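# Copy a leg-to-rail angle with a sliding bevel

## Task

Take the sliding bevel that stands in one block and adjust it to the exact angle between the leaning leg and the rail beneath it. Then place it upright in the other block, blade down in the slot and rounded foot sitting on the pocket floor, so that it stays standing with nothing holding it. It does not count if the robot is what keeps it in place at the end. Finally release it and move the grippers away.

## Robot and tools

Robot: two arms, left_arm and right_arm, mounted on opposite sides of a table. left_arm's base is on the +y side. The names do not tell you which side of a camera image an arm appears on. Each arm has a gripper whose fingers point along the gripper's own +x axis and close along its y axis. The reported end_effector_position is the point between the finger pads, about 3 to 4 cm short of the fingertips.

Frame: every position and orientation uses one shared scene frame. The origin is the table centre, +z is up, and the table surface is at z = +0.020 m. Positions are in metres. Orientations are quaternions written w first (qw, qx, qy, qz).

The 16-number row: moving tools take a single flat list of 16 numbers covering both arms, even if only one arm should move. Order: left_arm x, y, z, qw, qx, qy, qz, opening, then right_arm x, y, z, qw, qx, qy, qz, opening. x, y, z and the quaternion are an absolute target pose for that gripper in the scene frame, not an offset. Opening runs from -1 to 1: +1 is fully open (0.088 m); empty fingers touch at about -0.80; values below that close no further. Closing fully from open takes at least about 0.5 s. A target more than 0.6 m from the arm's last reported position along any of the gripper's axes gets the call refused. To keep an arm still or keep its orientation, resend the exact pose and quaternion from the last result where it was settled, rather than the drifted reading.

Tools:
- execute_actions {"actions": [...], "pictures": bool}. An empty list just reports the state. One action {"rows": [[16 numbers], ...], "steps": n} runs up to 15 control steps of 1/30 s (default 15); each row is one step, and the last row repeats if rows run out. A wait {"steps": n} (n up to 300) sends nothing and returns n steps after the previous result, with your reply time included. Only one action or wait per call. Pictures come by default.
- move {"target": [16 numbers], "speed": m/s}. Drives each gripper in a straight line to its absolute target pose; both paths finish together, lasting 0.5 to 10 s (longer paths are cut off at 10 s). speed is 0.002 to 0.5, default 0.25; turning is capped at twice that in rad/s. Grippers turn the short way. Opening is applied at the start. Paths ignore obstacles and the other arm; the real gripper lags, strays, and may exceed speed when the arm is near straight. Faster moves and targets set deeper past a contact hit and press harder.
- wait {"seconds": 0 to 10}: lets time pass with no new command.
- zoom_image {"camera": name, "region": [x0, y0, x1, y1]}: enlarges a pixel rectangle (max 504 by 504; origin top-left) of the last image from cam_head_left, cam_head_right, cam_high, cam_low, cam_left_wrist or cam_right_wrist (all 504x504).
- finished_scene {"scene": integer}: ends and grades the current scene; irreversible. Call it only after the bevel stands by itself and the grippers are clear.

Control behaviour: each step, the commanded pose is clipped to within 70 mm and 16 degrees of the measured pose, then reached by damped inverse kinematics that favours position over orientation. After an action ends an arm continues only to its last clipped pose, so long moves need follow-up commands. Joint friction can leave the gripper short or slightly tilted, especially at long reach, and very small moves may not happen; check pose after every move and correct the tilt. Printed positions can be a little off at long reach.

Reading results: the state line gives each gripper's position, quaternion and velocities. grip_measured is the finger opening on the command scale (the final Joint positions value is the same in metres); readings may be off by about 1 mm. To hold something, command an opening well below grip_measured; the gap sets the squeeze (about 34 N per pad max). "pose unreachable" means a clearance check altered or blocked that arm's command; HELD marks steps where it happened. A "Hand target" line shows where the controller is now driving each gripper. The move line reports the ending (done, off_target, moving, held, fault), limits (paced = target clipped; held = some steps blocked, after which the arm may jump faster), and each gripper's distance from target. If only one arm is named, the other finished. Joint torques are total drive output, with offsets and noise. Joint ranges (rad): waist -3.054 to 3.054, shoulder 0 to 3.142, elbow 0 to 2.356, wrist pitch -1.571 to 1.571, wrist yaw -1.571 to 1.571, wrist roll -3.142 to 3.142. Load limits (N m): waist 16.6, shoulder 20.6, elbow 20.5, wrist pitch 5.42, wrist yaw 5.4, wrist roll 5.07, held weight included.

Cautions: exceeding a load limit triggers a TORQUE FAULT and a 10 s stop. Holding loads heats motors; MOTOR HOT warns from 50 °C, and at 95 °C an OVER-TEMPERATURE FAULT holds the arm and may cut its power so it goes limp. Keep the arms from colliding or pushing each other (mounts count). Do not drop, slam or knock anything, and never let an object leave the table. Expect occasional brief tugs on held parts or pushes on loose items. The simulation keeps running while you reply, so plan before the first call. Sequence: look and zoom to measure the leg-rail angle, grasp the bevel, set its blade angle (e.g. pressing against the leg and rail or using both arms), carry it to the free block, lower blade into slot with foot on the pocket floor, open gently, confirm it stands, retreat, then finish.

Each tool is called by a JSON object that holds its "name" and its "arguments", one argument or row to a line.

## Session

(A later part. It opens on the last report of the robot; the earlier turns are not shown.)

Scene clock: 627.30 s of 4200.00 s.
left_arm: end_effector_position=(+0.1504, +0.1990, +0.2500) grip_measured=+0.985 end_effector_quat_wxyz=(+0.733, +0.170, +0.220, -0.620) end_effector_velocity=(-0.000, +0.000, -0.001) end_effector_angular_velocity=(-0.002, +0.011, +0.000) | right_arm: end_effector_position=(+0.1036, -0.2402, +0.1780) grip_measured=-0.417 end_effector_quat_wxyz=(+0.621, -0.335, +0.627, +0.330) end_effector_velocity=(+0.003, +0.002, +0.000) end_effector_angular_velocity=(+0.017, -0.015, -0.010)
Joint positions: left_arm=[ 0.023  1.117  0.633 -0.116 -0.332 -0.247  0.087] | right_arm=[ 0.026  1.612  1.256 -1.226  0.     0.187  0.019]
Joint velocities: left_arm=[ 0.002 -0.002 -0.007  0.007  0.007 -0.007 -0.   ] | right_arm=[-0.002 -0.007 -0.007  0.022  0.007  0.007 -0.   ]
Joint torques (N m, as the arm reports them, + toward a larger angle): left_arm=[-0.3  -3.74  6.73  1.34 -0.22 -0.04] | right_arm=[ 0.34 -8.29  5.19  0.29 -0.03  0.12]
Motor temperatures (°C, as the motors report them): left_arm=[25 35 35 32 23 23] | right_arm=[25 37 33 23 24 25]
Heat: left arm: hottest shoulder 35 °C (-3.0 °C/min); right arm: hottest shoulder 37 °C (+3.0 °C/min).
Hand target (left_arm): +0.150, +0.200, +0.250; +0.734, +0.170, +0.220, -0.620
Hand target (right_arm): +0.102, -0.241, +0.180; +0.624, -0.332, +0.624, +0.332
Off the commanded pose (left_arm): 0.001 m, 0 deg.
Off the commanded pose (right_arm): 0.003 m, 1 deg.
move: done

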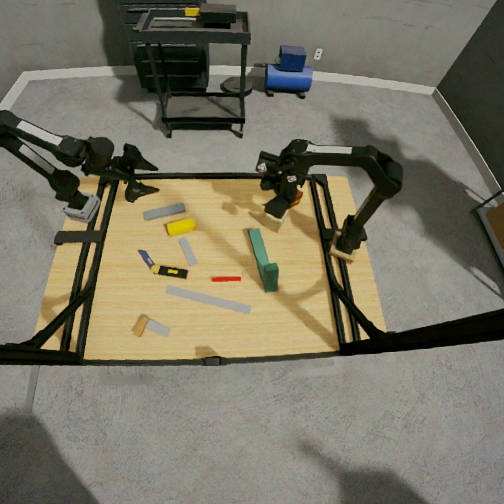

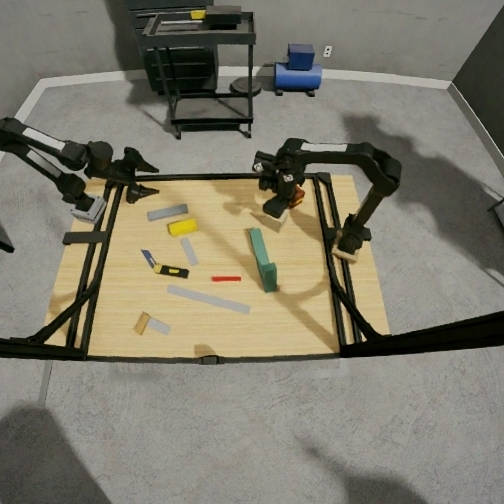

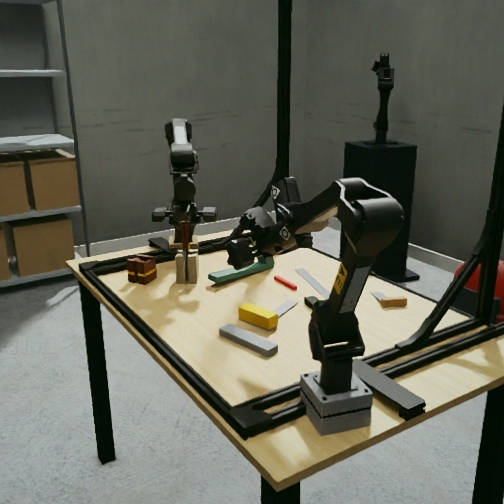

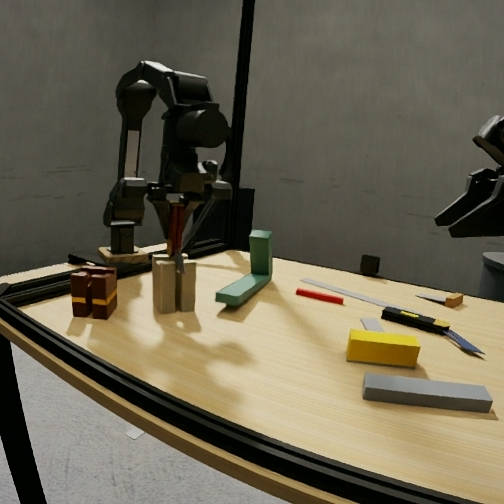

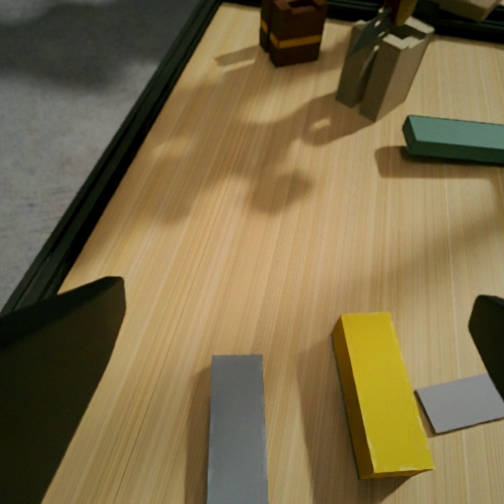

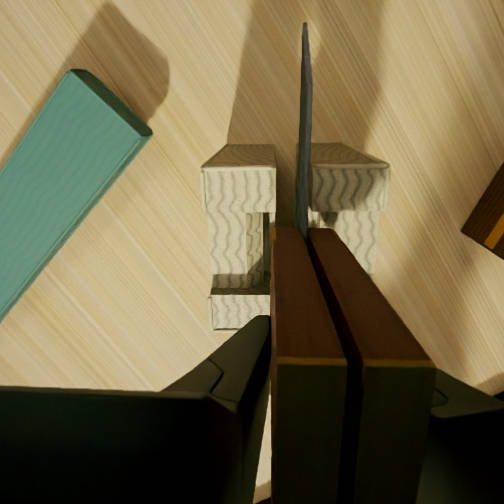

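{"name": "move", "arguments": {
  "target": [0.15,0.2,0.25,0.733,0.17,0.22,-0.62, 1, 0.102,-0.241,0.153,0.624,-0.332,0.624,0.332,-0.62],
  "speed": 0.02
}}

Scene clock: 635.67 s of 4200.00 s.
left_arm: end_effector_position=(+0.1503, +0.1991, +0.2499) grip_measured=+0.985 end_effector_quat_wxyz=(+0.733, +0.170, +0.220, -0.620) end_effector_velocity=(-0.000, +0.001, -0.003) end_effector_angular_velocity=(+0.014, -0.005, -0.008) | right_arm: end_effector_position=(+0.1032, -0.2405, +0.1562) grip_measured=-0.417 end_effector_quat_wxyz=(+0.626, -0.331, +0.623, +0.333) end_effector_velocity=(-0.002, -0.004, -0.002) end_effector_angular_velocity=(-0.013, +0.013, +0.005)
Joint positions: left_arm=[ 0.023  1.117  0.633 -0.116 -0.332 -0.247  0.087] | right_arm=[ 0.026  1.611  1.167 -1.122  0.     0.188  0.019]
Joint velocities: left_arm=[ 0.002  0.002 -0.002 -0.007  0.007  0.007 -0.   ] | right_arm=[-0.002 -0.002 -0.012 -0.007 -0.007 -0.007 -0.   ]
Joint torques (N m, as the arm reports them, + toward a larger angle): left_arm=[-0.3  -3.7   6.77  1.35 -0.21 -0.04] | right_arm=[ 0.25 -6.08  4.9   0.6  -0.02  0.12]
Motor temperatures (°C, as the motors report them): left_arm=[25 34 35 32 23 23] | right_arm=[25 37 32 23 24 25]
Heat: left arm: hottest elbow 35 °C (-2.0 °C/min); right arm: hottest shoulder 37 °C (+3.0 °C/min).
Hand target (left_arm): +0.150, +0.200, +0.250; +0.733, +0.170, +0.220, -0.620
Hand target (right_arm): +0.102, -0.241, +0.153; +0.624, -0.332, +0.624, +0.332
Off the commanded pose (left_arm): 0.001 m, 0 deg.
Off the commanded pose (right_arm): 0.003 m, 0 deg.
move: done

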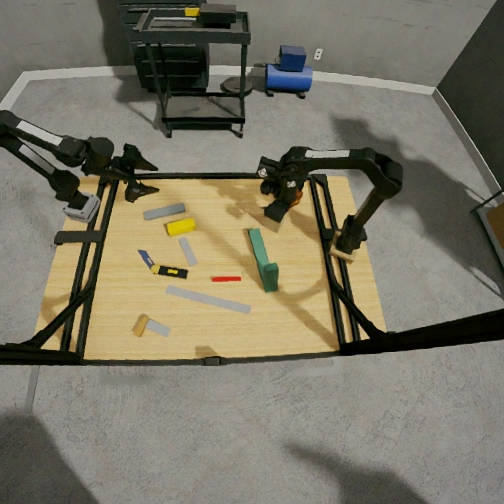

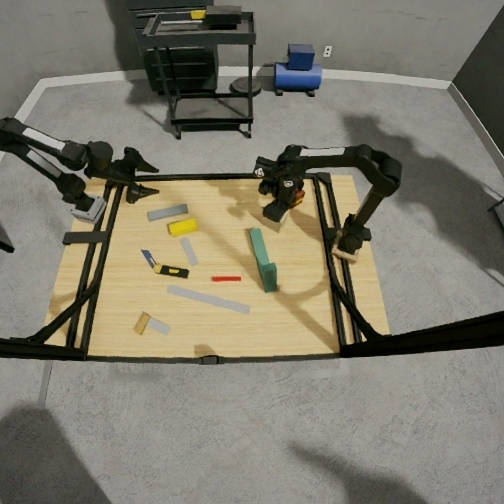

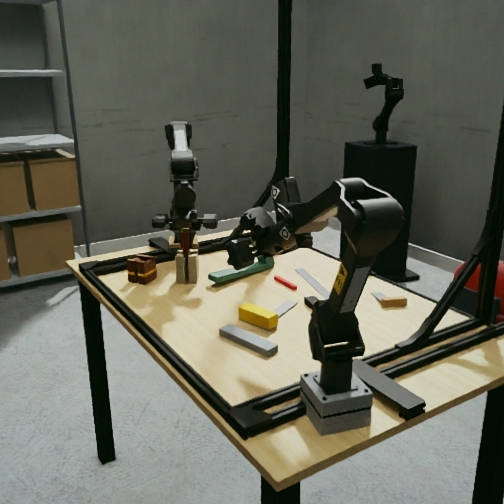

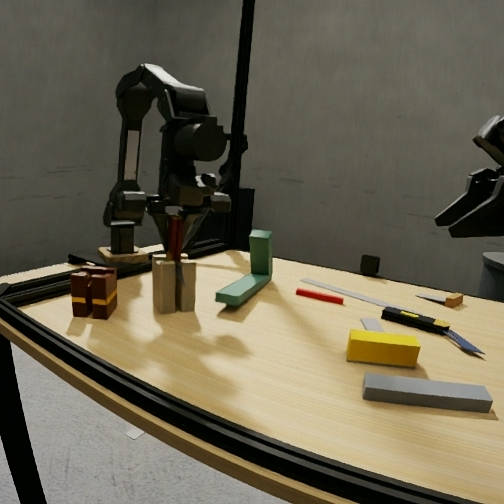

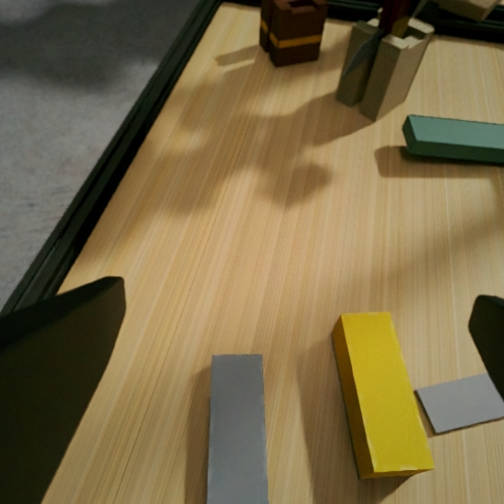

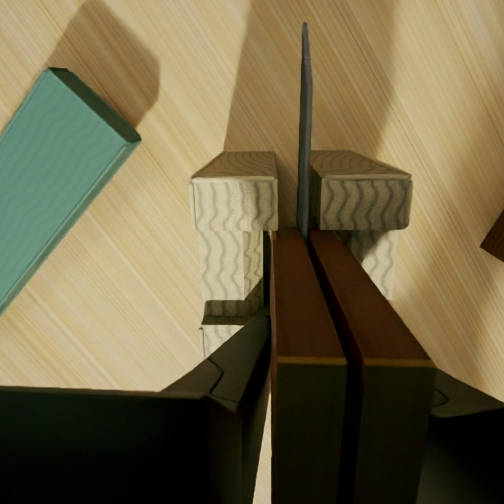

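{"name": "move", "arguments": {
  "target": [0.15,0.2,0.25,0.733,0.17,0.22,-0.62, 1, 0.102,-0.241,0.1485,0.624,-0.332,0.624,0.332,-0.62],
  "speed": 0.02
}}

{"name": "move", "arguments": {
  "target": [0.15,0.2,0.25,0.733,0.17,0.22,-0.62, 1, 0.102,-0.241,0.1485,0.624,-0.332,0.624,0.332,0.5],
  "speed": 0.02
}}

Scene clock: 643.40 s of 4200.00 s.
left_arm: end_effector_position=(+0.1502, +0.1992, +0.2499) grip_measured=+0.985 end_effector_quat_wxyz=(+0.733, +0.170, +0.220, -0.620) end_effector_velocity=(+0.001, +0.002, -0.001) end_effector_angular_velocity=(+0.003, +0.013, +0.015) | right_arm: end_effector_position=(+0.1030, -0.2408, +0.1532) grip_measured=-0.417 end_effector_quat_wxyz=(+0.626, -0.331, +0.623, +0.334) end_effector_velocity=(-0.006, +0.002, -0.001) end_effector_angular_velocity=(+0.017, +0.033, +0.025)
Joint positions: left_arm=[ 0.022  1.117  0.632 -0.116 -0.332 -0.247  0.087] | right_arm=[ 0.027  1.611  1.155 -1.109  0.     0.188  0.019]
Joint velocities: left_arm=[-0.002 -0.002 -0.002 -0.007 -0.007 -0.022 -0.   ] | right_arm=[ 0.002 -0.002 -0.007  0.007 -0.037 -0.022 -0.   ]
Joint torques (N m, as the arm reports them, + toward a larger angle): left_arm=[-0.27 -3.67  6.82  1.37 -0.21 -0.03] | right_arm=[ 0.28 -5.57  4.44  0.99 -0.02  0.11]
Motor temperatures (°C, as the motors report them): left_arm=[25 34 36 32 23 23] | right_arm=[25 36 32 24 24 25]
Heat: left arm: hottest elbow 36 °C (-1.0 °C/min); right arm: hottest shoulder 36 °C (+1.0 °C/min).
Hand target (left_arm): +0.150, +0.200, +0.250; +0.733, +0.170, +0.220, -0.620
Hand target (right_arm): +0.102, -0.241, +0.148; +0.624, -0.332, +0.624, +0.332
Off the commanded pose (left_arm): 0.001 m, 0 deg.
Off the commanded pose (right_arm): 0.005 m, 0 deg.
move: done

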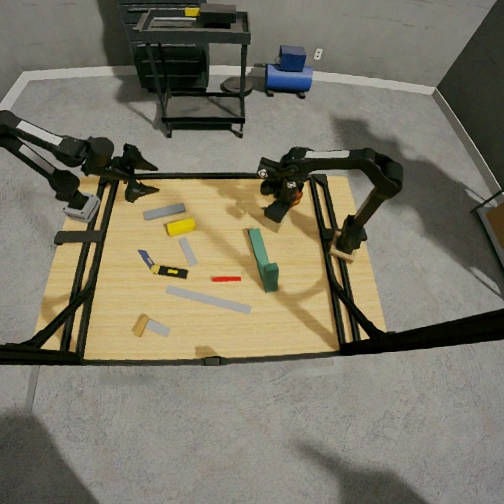

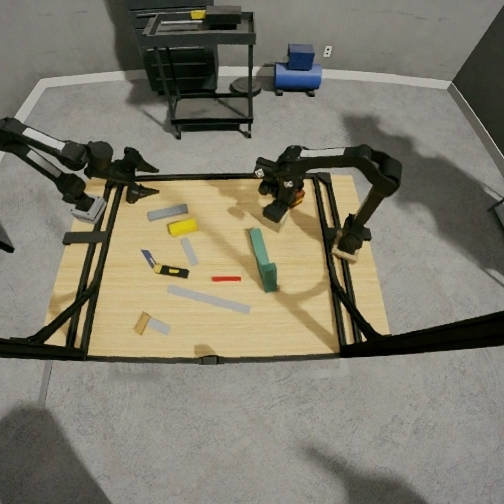

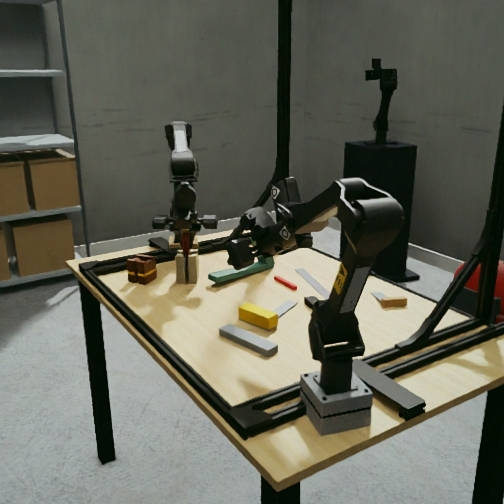

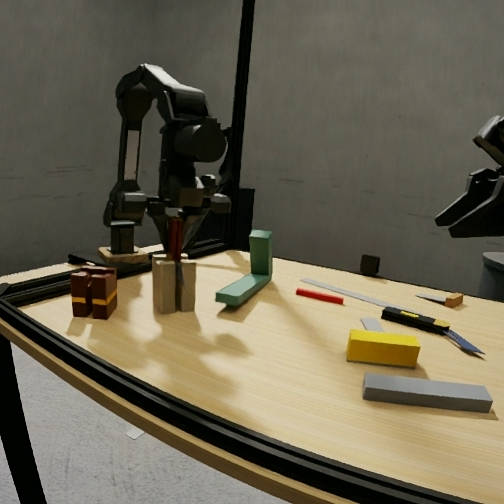

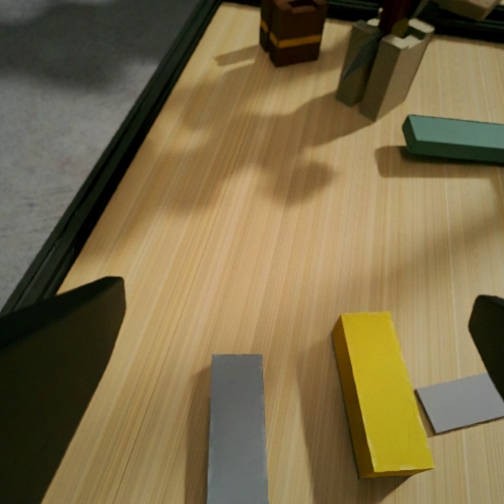

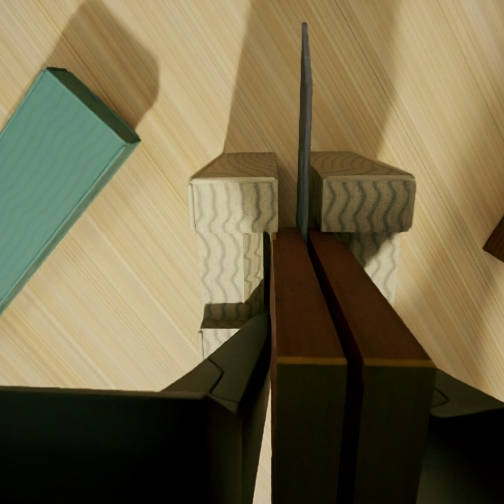

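Scene clock: 644.10 s of 4200.00 s.
left_arm: end_effector_position=(+0.1502, +0.1992, +0.2499) grip_measured=+0.985 end_effector_quat_wxyz=(+0.733, +0.170, +0.220, -0.620) end_effector_velocity=(+0.001, +0.002, -0.003) end_effector_angular_velocity=(+0.012, -0.013, -0.000) | right_arm: end_effector_position=(+0.1036, -0.2395, +0.1525) grip_measured=+0.498 end_effector_quat_wxyz=(+0.628, -0.330, +0.620, +0.335) end_effector_velocity=(-0.003, -0.006, -0.003) end_effector_angular_velocity=(-0.026, +0.019, +0.005)
Joint positions: left_arm=[ 0.022  1.117  0.632 -0.116 -0.332 -0.247  0.087] | right_arm=[ 0.027  1.611  1.152 -1.099  0.001  0.188  0.063]
Joint velocities: left_arm=[-0.002 -0.002 -0.007 -0.007 -0.007  0.007 -0.   ] | right_arm=[-0.002  0.002 -0.007 -0.022 -0.007 -0.007  0.   ]
Joint torques (N m, as the arm reports them, + toward a larger angle): left_arm=[-0.26 -3.63  6.84  1.36 -0.21 -0.03] | right_arm=[ 0.24 -5.61  4.8   0.33 -0.03  0.1 ]
Motor temperatures (°C, as the motors report them): left_arm=[25 34 36 32 23 23] | right_arm=[25 36 32 24 24 25]
Heat: left arm: hottest elbow 36 °C (-1.0 °C/min); right arm: hottest shoulder 36 °C (+1.0 °C/min).
Hand target (left_arm): +0.150, +0.200, +0.250; +0.733, +0.170, +0.220, -0.620
Hand target (right_arm): +0.102, -0.241, +0.149; +0.624, -0.332, +0.624, +0.332
Off the commanded pose (left_arm): 0.001 m, 0 deg.
Off the commanded pose (right_arm): 0.005 m, 1 deg.
move: done

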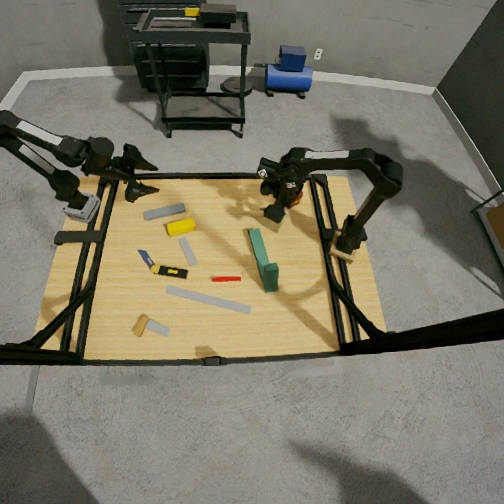

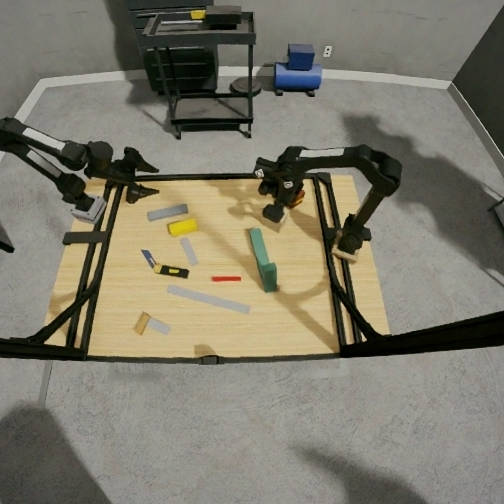

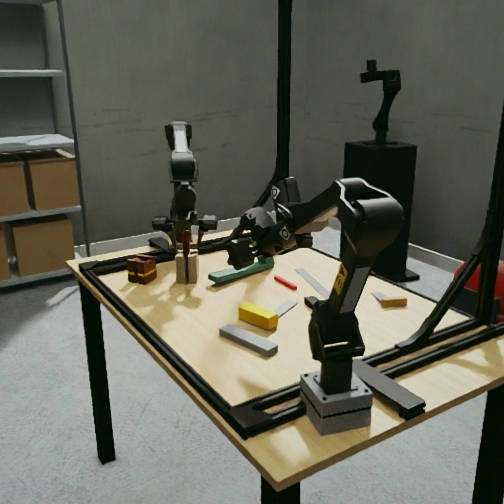

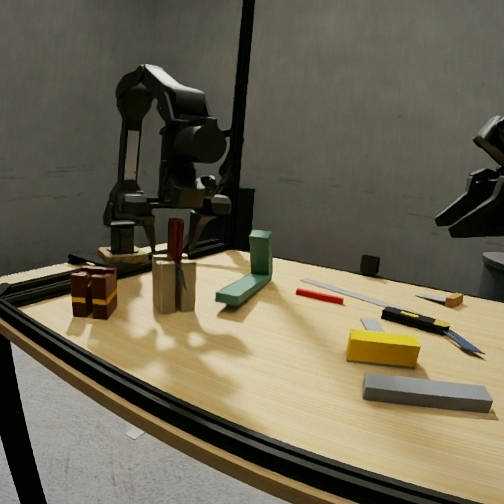

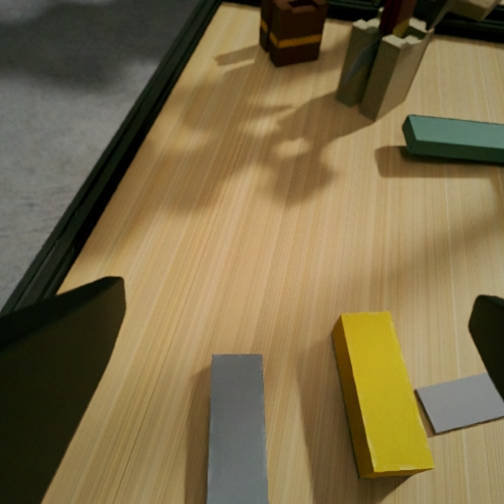

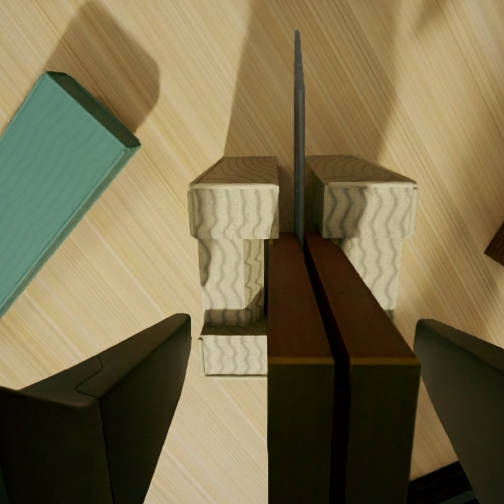

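{"name": "execute_actions", "arguments": {
  "actions": []
}}

Scene clock: 671.27 s of 4200.00 s.
left_arm: end_effector_position=(+0.1502, +0.1993, +0.2498) grip_measured=+0.985 end_effector_quat_wxyz=(+0.733, +0.171, +0.220, -0.620) end_effector_velocity=(+0.001, +0.002, -0.001) end_effector_angular_velocity=(+0.005, +0.000, +0.008) | right_arm: end_effector_position=(+0.1036, -0.2394, +0.1524) grip_measured=+0.500 end_effector_quat_wxyz=(+0.628, -0.330, +0.620, +0.335) end_effector_velocity=(+0.001, -0.003, +0.000) end_effector_angular_velocity=(-0.010, -0.004, -0.010)
Joint positions: left_arm=[ 0.022  1.117  0.632 -0.117 -0.332 -0.247  0.087] | right_arm=[ 0.027  1.611  1.152 -1.098  0.001  0.188  0.063]
Joint velocities: left_arm=[-0.002 -0.002 -0.002 -0.007 -0.007 -0.007 -0.   ] | right_arm=[-0.002 -0.002 -0.002 -0.007  0.007  0.007 -0.   ]
Joint torques (N m, as the arm reports them, + toward a larger angle): left_arm=[-0.23 -3.63  6.84  1.36 -0.2  -0.03] | right_arm=[ 0.25 -5.64  4.91  0.33 -0.02  0.1 ]
Motor temperatures (°C, as the motors report them): left_arm=[25 34 36 32 23 23] | right_arm=[25 33 31 24 24 25]
Heat: left arm: hottest elbow 36 °C (+1.0 °C/min); right arm: hottest shoulder 33 °C (-4.0 °C/min).
Hand target (left_arm): +0.150, +0.200, +0.250; +0.733, +0.170, +0.220, -0.620
Hand target (right_arm): +0.102, -0.241, +0.149; +0.624, -0.332, +0.624, +0.332
Off the commanded pose (left_arm): 0.001 m, 0 deg.
Off the commanded pose (right_arm): 0.005 m, 1 deg.
Steps of this call (steps 1 to 90: nothing new was sent; then 24.17 s passed at rest). Readings (end_effector_position):
1: left_arm (+0.1502, +0.1992, +0.2499) | right_arm (+0.1036, -0.2394, +0.1525)
2: left_arm (+0.1502, +0.1992, +0.2499) | right_arm (+0.1036, -0.2394, +0.1525)
4: left_arm (+0.1502, +0.1992, +0.2499) | right_arm (+0.1036, -0.2394, +0.1525)
8: left_arm (+0.1502, +0.1992, +0.2499) | right_arm (+0.1036, -0.2394, +0.1525)
90: the state above

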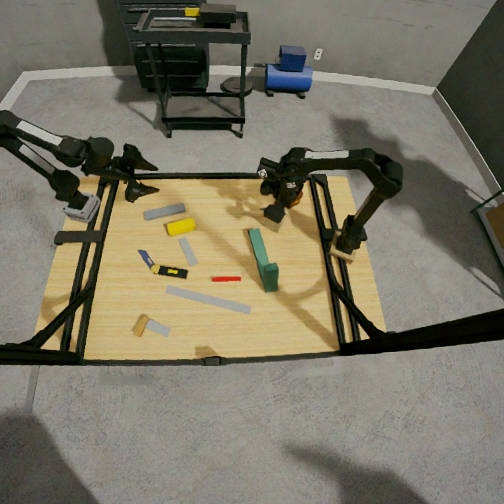

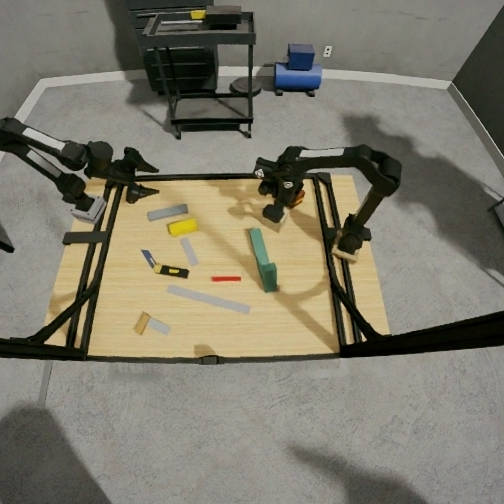

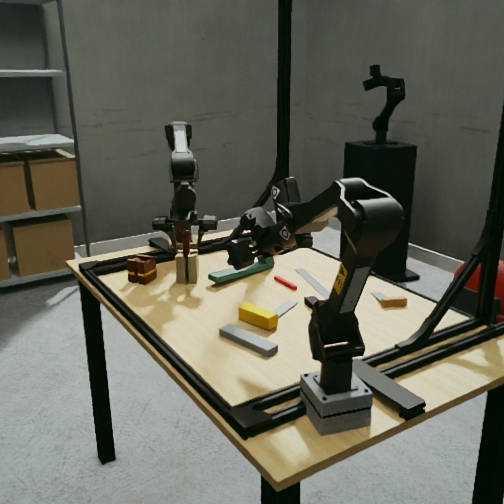

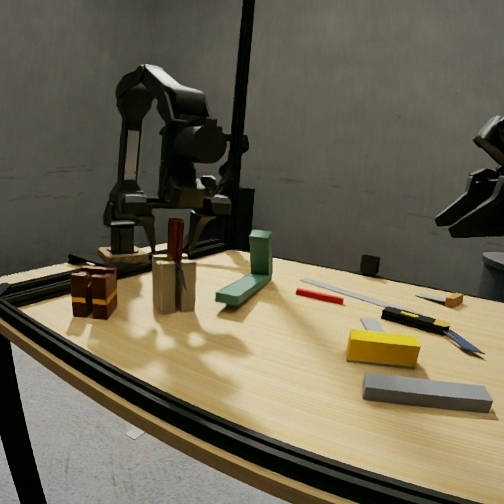

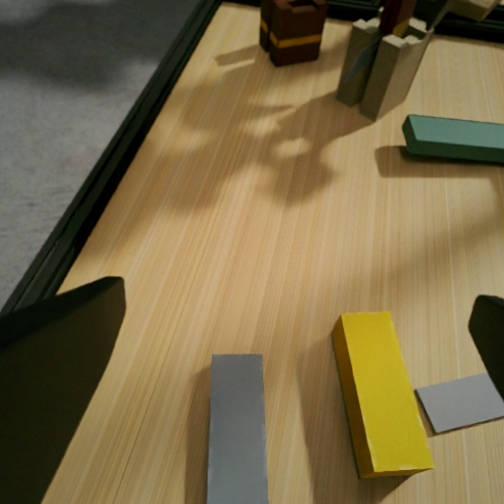

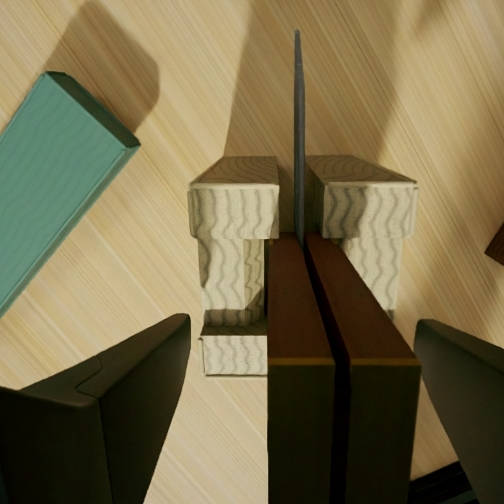

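{"name": "move", "arguments": {
  "target": [0.15,0.2,0.25,0.733,0.17,0.22,-0.62,1, 0.102,-0.241,0.24,0.624,-0.332,0.624,0.332,0.5],
  "speed": 0.15
}}

Scene clock: 712.00 s of 4200.00 s.
left_arm: end_effector_position=(+0.1502, +0.1993, +0.2496) grip_measured=+0.985 end_effector_quat_wxyz=(+0.733, +0.171, +0.220, -0.620) end_effector_velocity=(+0.001, +0.003, -0.004) end_effector_angular_velocity=(+0.021, -0.015, -0.000) | right_arm: end_effector_position=(+0.1022, -0.2425, +0.2369) grip_measured=+0.500 end_effector_quat_wxyz=(+0.622, -0.335, +0.627, +0.330) end_effector_velocity=(-0.002, +0.002, +0.002) end_effector_angular_velocity=(+0.011, +0.019, -0.010)
Joint positions: left_arm=[ 0.022  1.117  0.632 -0.117 -0.332 -0.247  0.087] | right_arm=[ 0.027  1.601  1.478 -1.457  0.001  0.188  0.063]
Joint velocities: left_arm=[-0.002 -0.002 -0.002 -0.022 -0.007  0.007 -0.   ] | right_arm=[-0.002  0.002  0.012 -0.007 -0.022  0.007 -0.   ]
Joint torques (N m, as the arm reports them, + toward a larger angle): left_arm=[-0.24 -3.61  6.83  1.38 -0.21 -0.04] | right_arm=[ 0.24 -6.32  7.62  0.02 -0.04  0.1 ]
Motor temperatures (°C, as the motors report them): left_arm=[25 33 36 33 23 23] | right_arm=[25 33 30 24 24 25]
Heat: left arm: hottest elbow 36 °C (+0.0 °C/min); right arm: hottest shoulder 33 °C (-2.0 °C/min).
Hand target (left_arm): +0.150, +0.200, +0.250; +0.733, +0.170, +0.220, -0.620
Hand target (right_arm): +0.102, -0.241, +0.240; +0.624, -0.332, +0.624, +0.332
Off the commanded pose (left_arm): 0.001 m, 0 deg.
Off the commanded pose (right_arm): 0.003 m, 1 deg.
After step 90, 36.63 s passed at rest.
move: done

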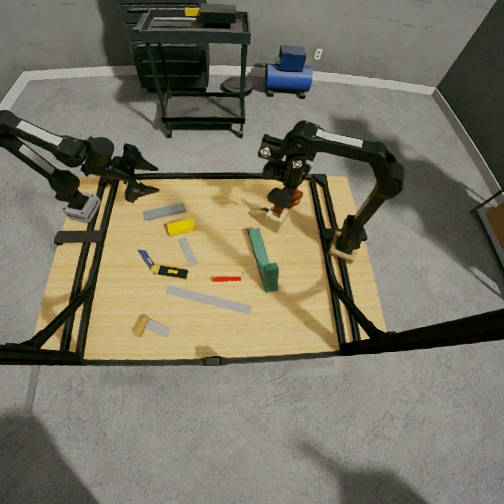

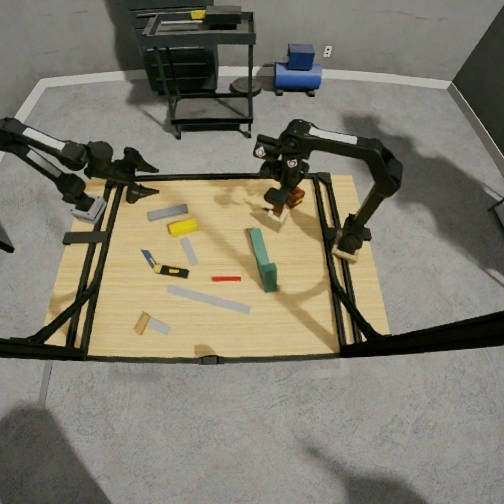

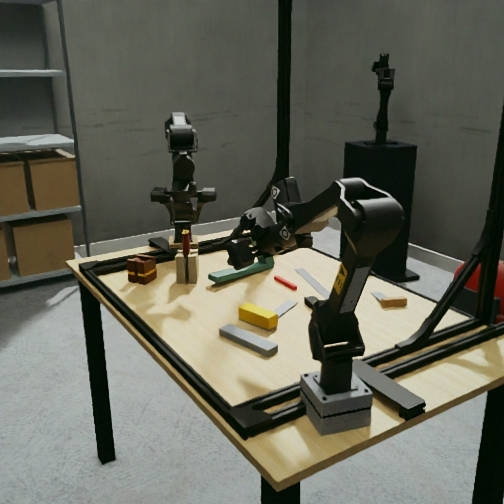

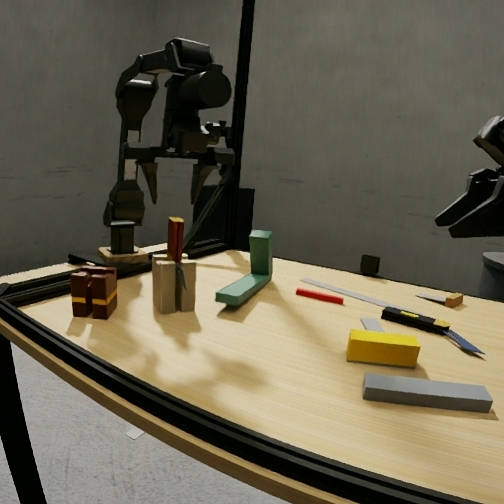

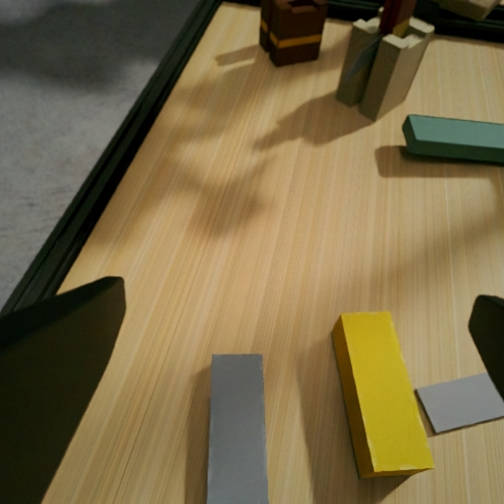

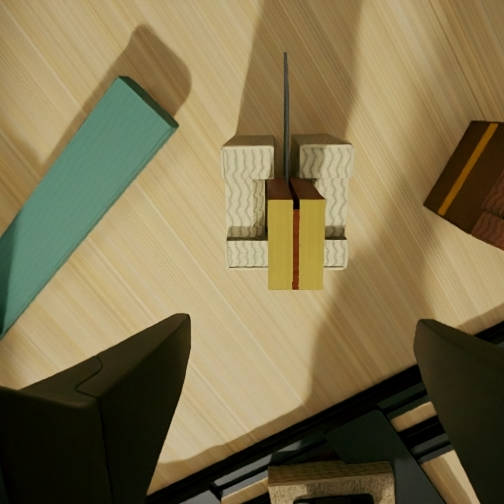

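{"name": "move", "arguments": {
  "target": [0.15,0.2,0.25,0.733,0.17,0.22,-0.62,1, 0.225,-0.33,0.225,0.683,-0.183,0.683,0.183,1.0],
  "speed": 0.2
}}

Scene clock: 719.73 s of 4200.00 s.
left_arm: end_effector_position=(+0.1502, +0.1994, +0.2498) grip_measured=+0.985 end_effector_quat_wxyz=(+0.733, +0.170, +0.220, -0.620) end_effector_velocity=(+0.000, -0.000, -0.000) end_effector_angular_velocity=(-0.004, +0.003, +0.008) | right_arm: end_effector_position=(+0.2224, -0.3317, +0.2251) grip_measured=+1.000 end_effector_quat_wxyz=(+0.681, -0.184, +0.684, +0.182) end_effector_velocity=(-0.002, -0.005, +0.001) end_effector_angular_velocity=(-0.004, +0.018, -0.005)
Joint positions: left_arm=[ 0.022  1.116  0.632 -0.117 -0.332 -0.248  0.087] | right_arm=[-0.515  1.615  1.445 -1.407  0.001  0.101  0.088]
Joint velocities: left_arm=[-0.002  0.002 -0.002  0.007 -0.007 -0.007 -0.001] | right_arm=[-0.012 -0.002  0.002 -0.022 -0.007 -0.007  0.   ]
Joint torques (N m, as the arm reports them, + toward a larger angle): left_arm=[-0.24 -3.62  6.87  1.38 -0.21 -0.04] | right_arm=[-0.32 -5.08  7.59  0.29  0.03 -0.11]
Motor temperatures (°C, as the motors report them): left_arm=[25 33 36 33 23 23] | right_arm=[25 33 31 24 24 25]
Heat: left arm: hottest elbow 36 °C (+0.0 °C/min); right arm: hottest shoulder 33 °C (-1.0 °C/min).
Hand target (left_arm): +0.150, +0.200, +0.250; +0.733, +0.170, +0.220, -0.620
Hand target (right_arm): +0.226, -0.331, +0.225; +0.682, -0.184, +0.684, +0.182
Off the commanded pose (left_arm): 0.001 m, 0 deg.
Off the commanded pose (right_arm): 0.003 m, 0 deg.
After step 90, 3.17 s passed at rest.
move: done

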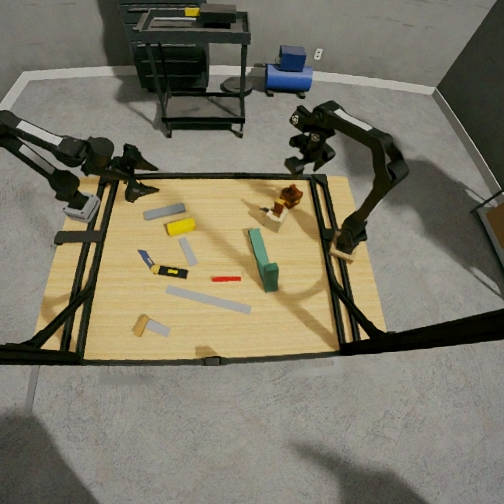

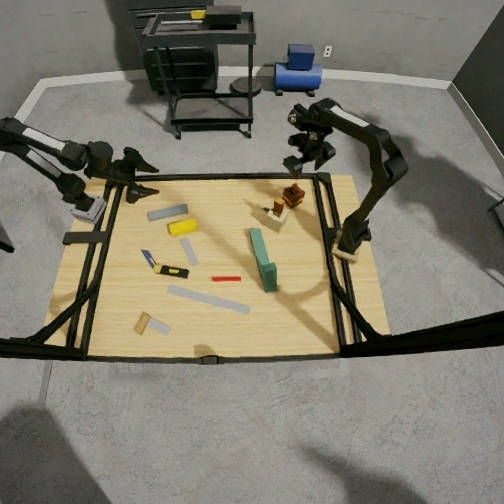

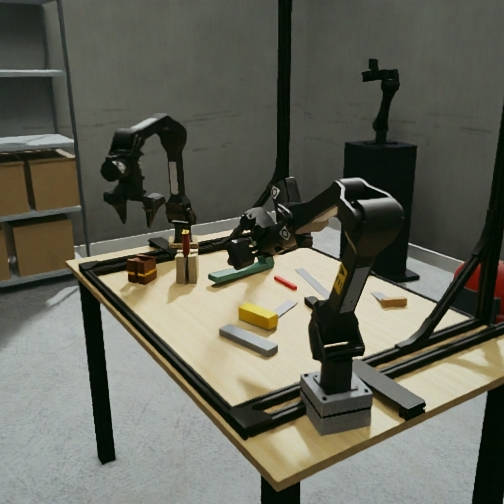

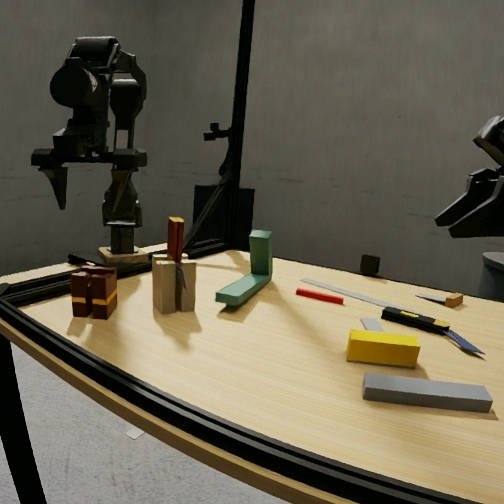

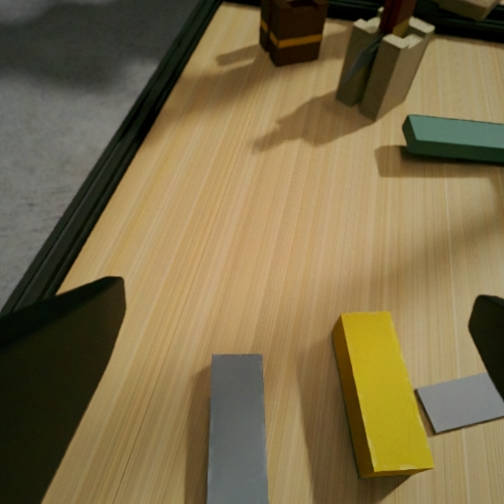

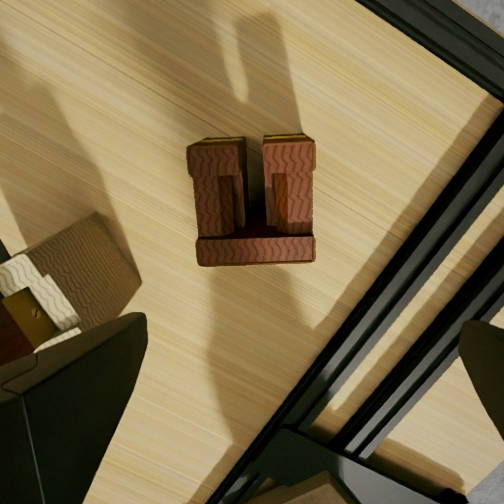

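{"name": "move", "arguments": {
  "target": [0.15,0.2,0.25,0.733,0.17,0.22,-0.62,1, 0.218,-0.3135,0.17,0.678,-0.201,0.678,0.201,1.0],
  "speed": 0.1
}}

Scene clock: 757.47 s of 4200.00 s.
left_arm: end_effector_position=(+0.1503, +0.1994, +0.2496) grip_measured=+0.985 end_effector_quat_wxyz=(+0.733, +0.171, +0.220, -0.620) end_effector_velocity=(-0.001, +0.003, -0.004) end_effector_angular_velocity=(+0.017, +0.009, +0.010) | right_arm: end_effector_position=(+0.2199, -0.3136, +0.1753) grip_measured=+1.000 end_effector_quat_wxyz=(+0.684, -0.199, +0.672, +0.203) end_effector_velocity=(-0.001, -0.001, -0.002) end_effector_angular_velocity=(-0.007, -0.003, +0.010)
Joint positions: left_arm=[ 0.022  1.116  0.632 -0.117 -0.332 -0.248  0.087] | right_arm=[-0.459  1.635  1.269 -1.187  0.001  0.105  0.088]
Joint velocities: left_arm=[-0.007 -0.002 -0.002 -0.022 -0.007 -0.022  0.   ] | right_arm=[ 0.002 -0.002 -0.012  0.007  0.007 -0.007  0.   ]
Joint torques (N m, as the arm reports them, + toward a larger angle): left_arm=[-0.25 -3.57  6.87  1.38 -0.21 -0.02] | right_arm=[ 0.41 -5.42  4.96  0.33 -0.08  0.12]
Motor temperatures (°C, as the motors report them): left_arm=[25 33 36 33 23 23] | right_arm=[25 32 33 24 24 25]
Heat: left arm: hottest elbow 36 °C (+0.0 °C/min); right arm: hottest elbow 33 °C (+0.0 °C/min).
Hand target (left_arm): +0.150, +0.200, +0.250; +0.733, +0.170, +0.220, -0.620
Hand target (right_arm): +0.218, -0.314, +0.170; +0.678, -0.201, +0.678, +0.201
Off the commanded pose (left_arm): 0.001 m, 0 deg.
Off the commanded pose (right_arm): 0.006 m, 1 deg.
After step 90, 33.73 s passed at rest.
move: done

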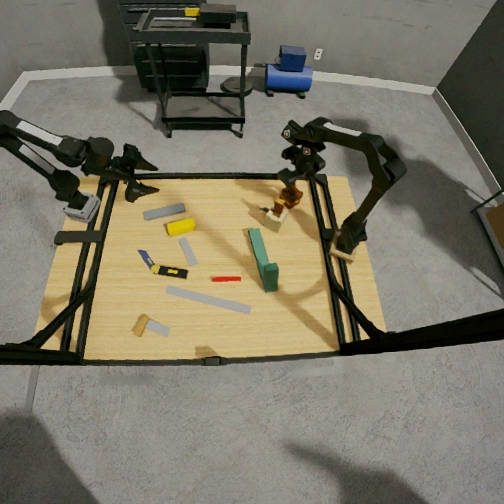

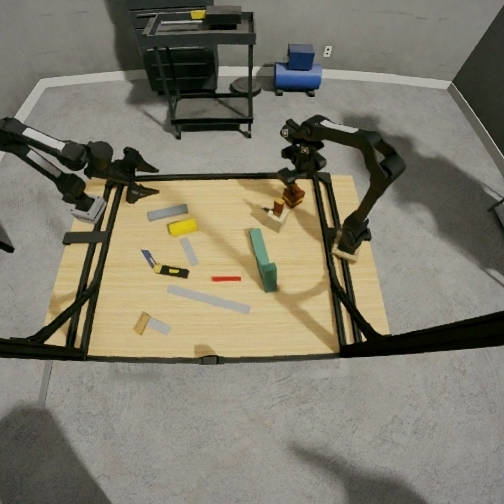

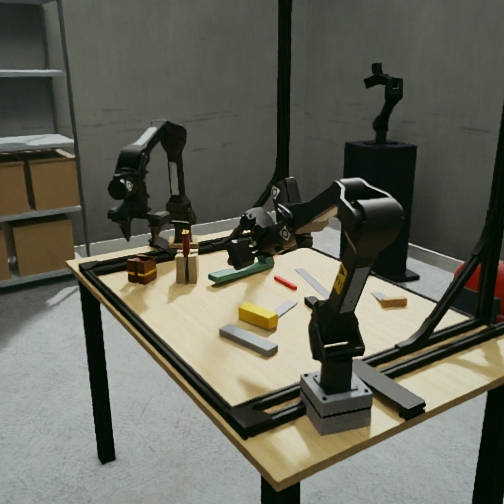

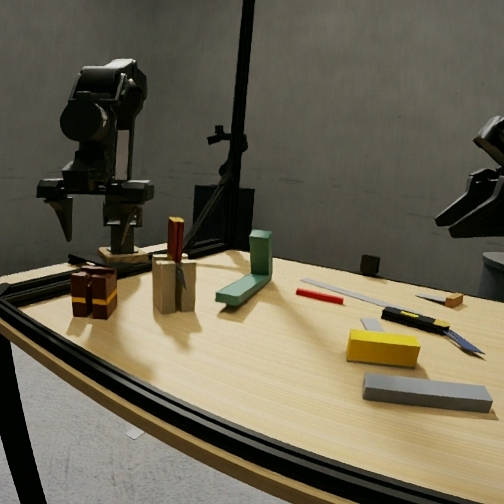

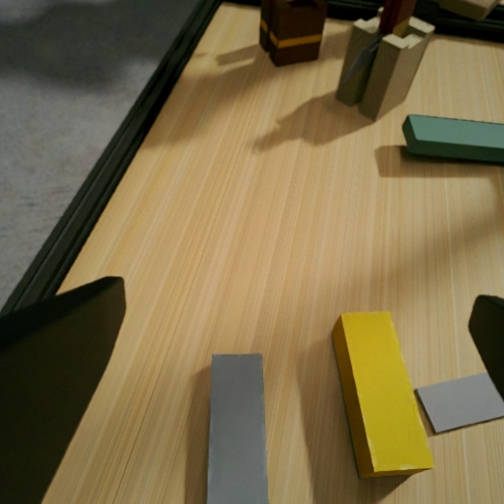

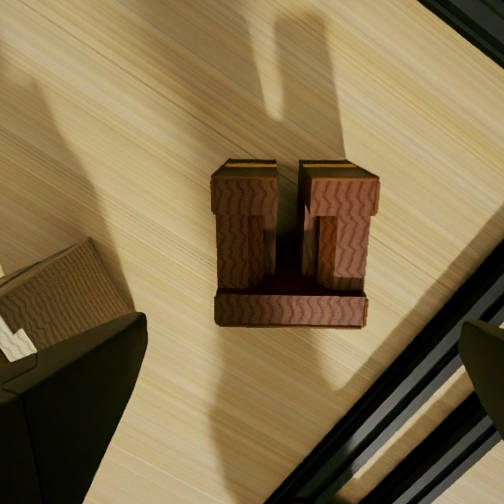

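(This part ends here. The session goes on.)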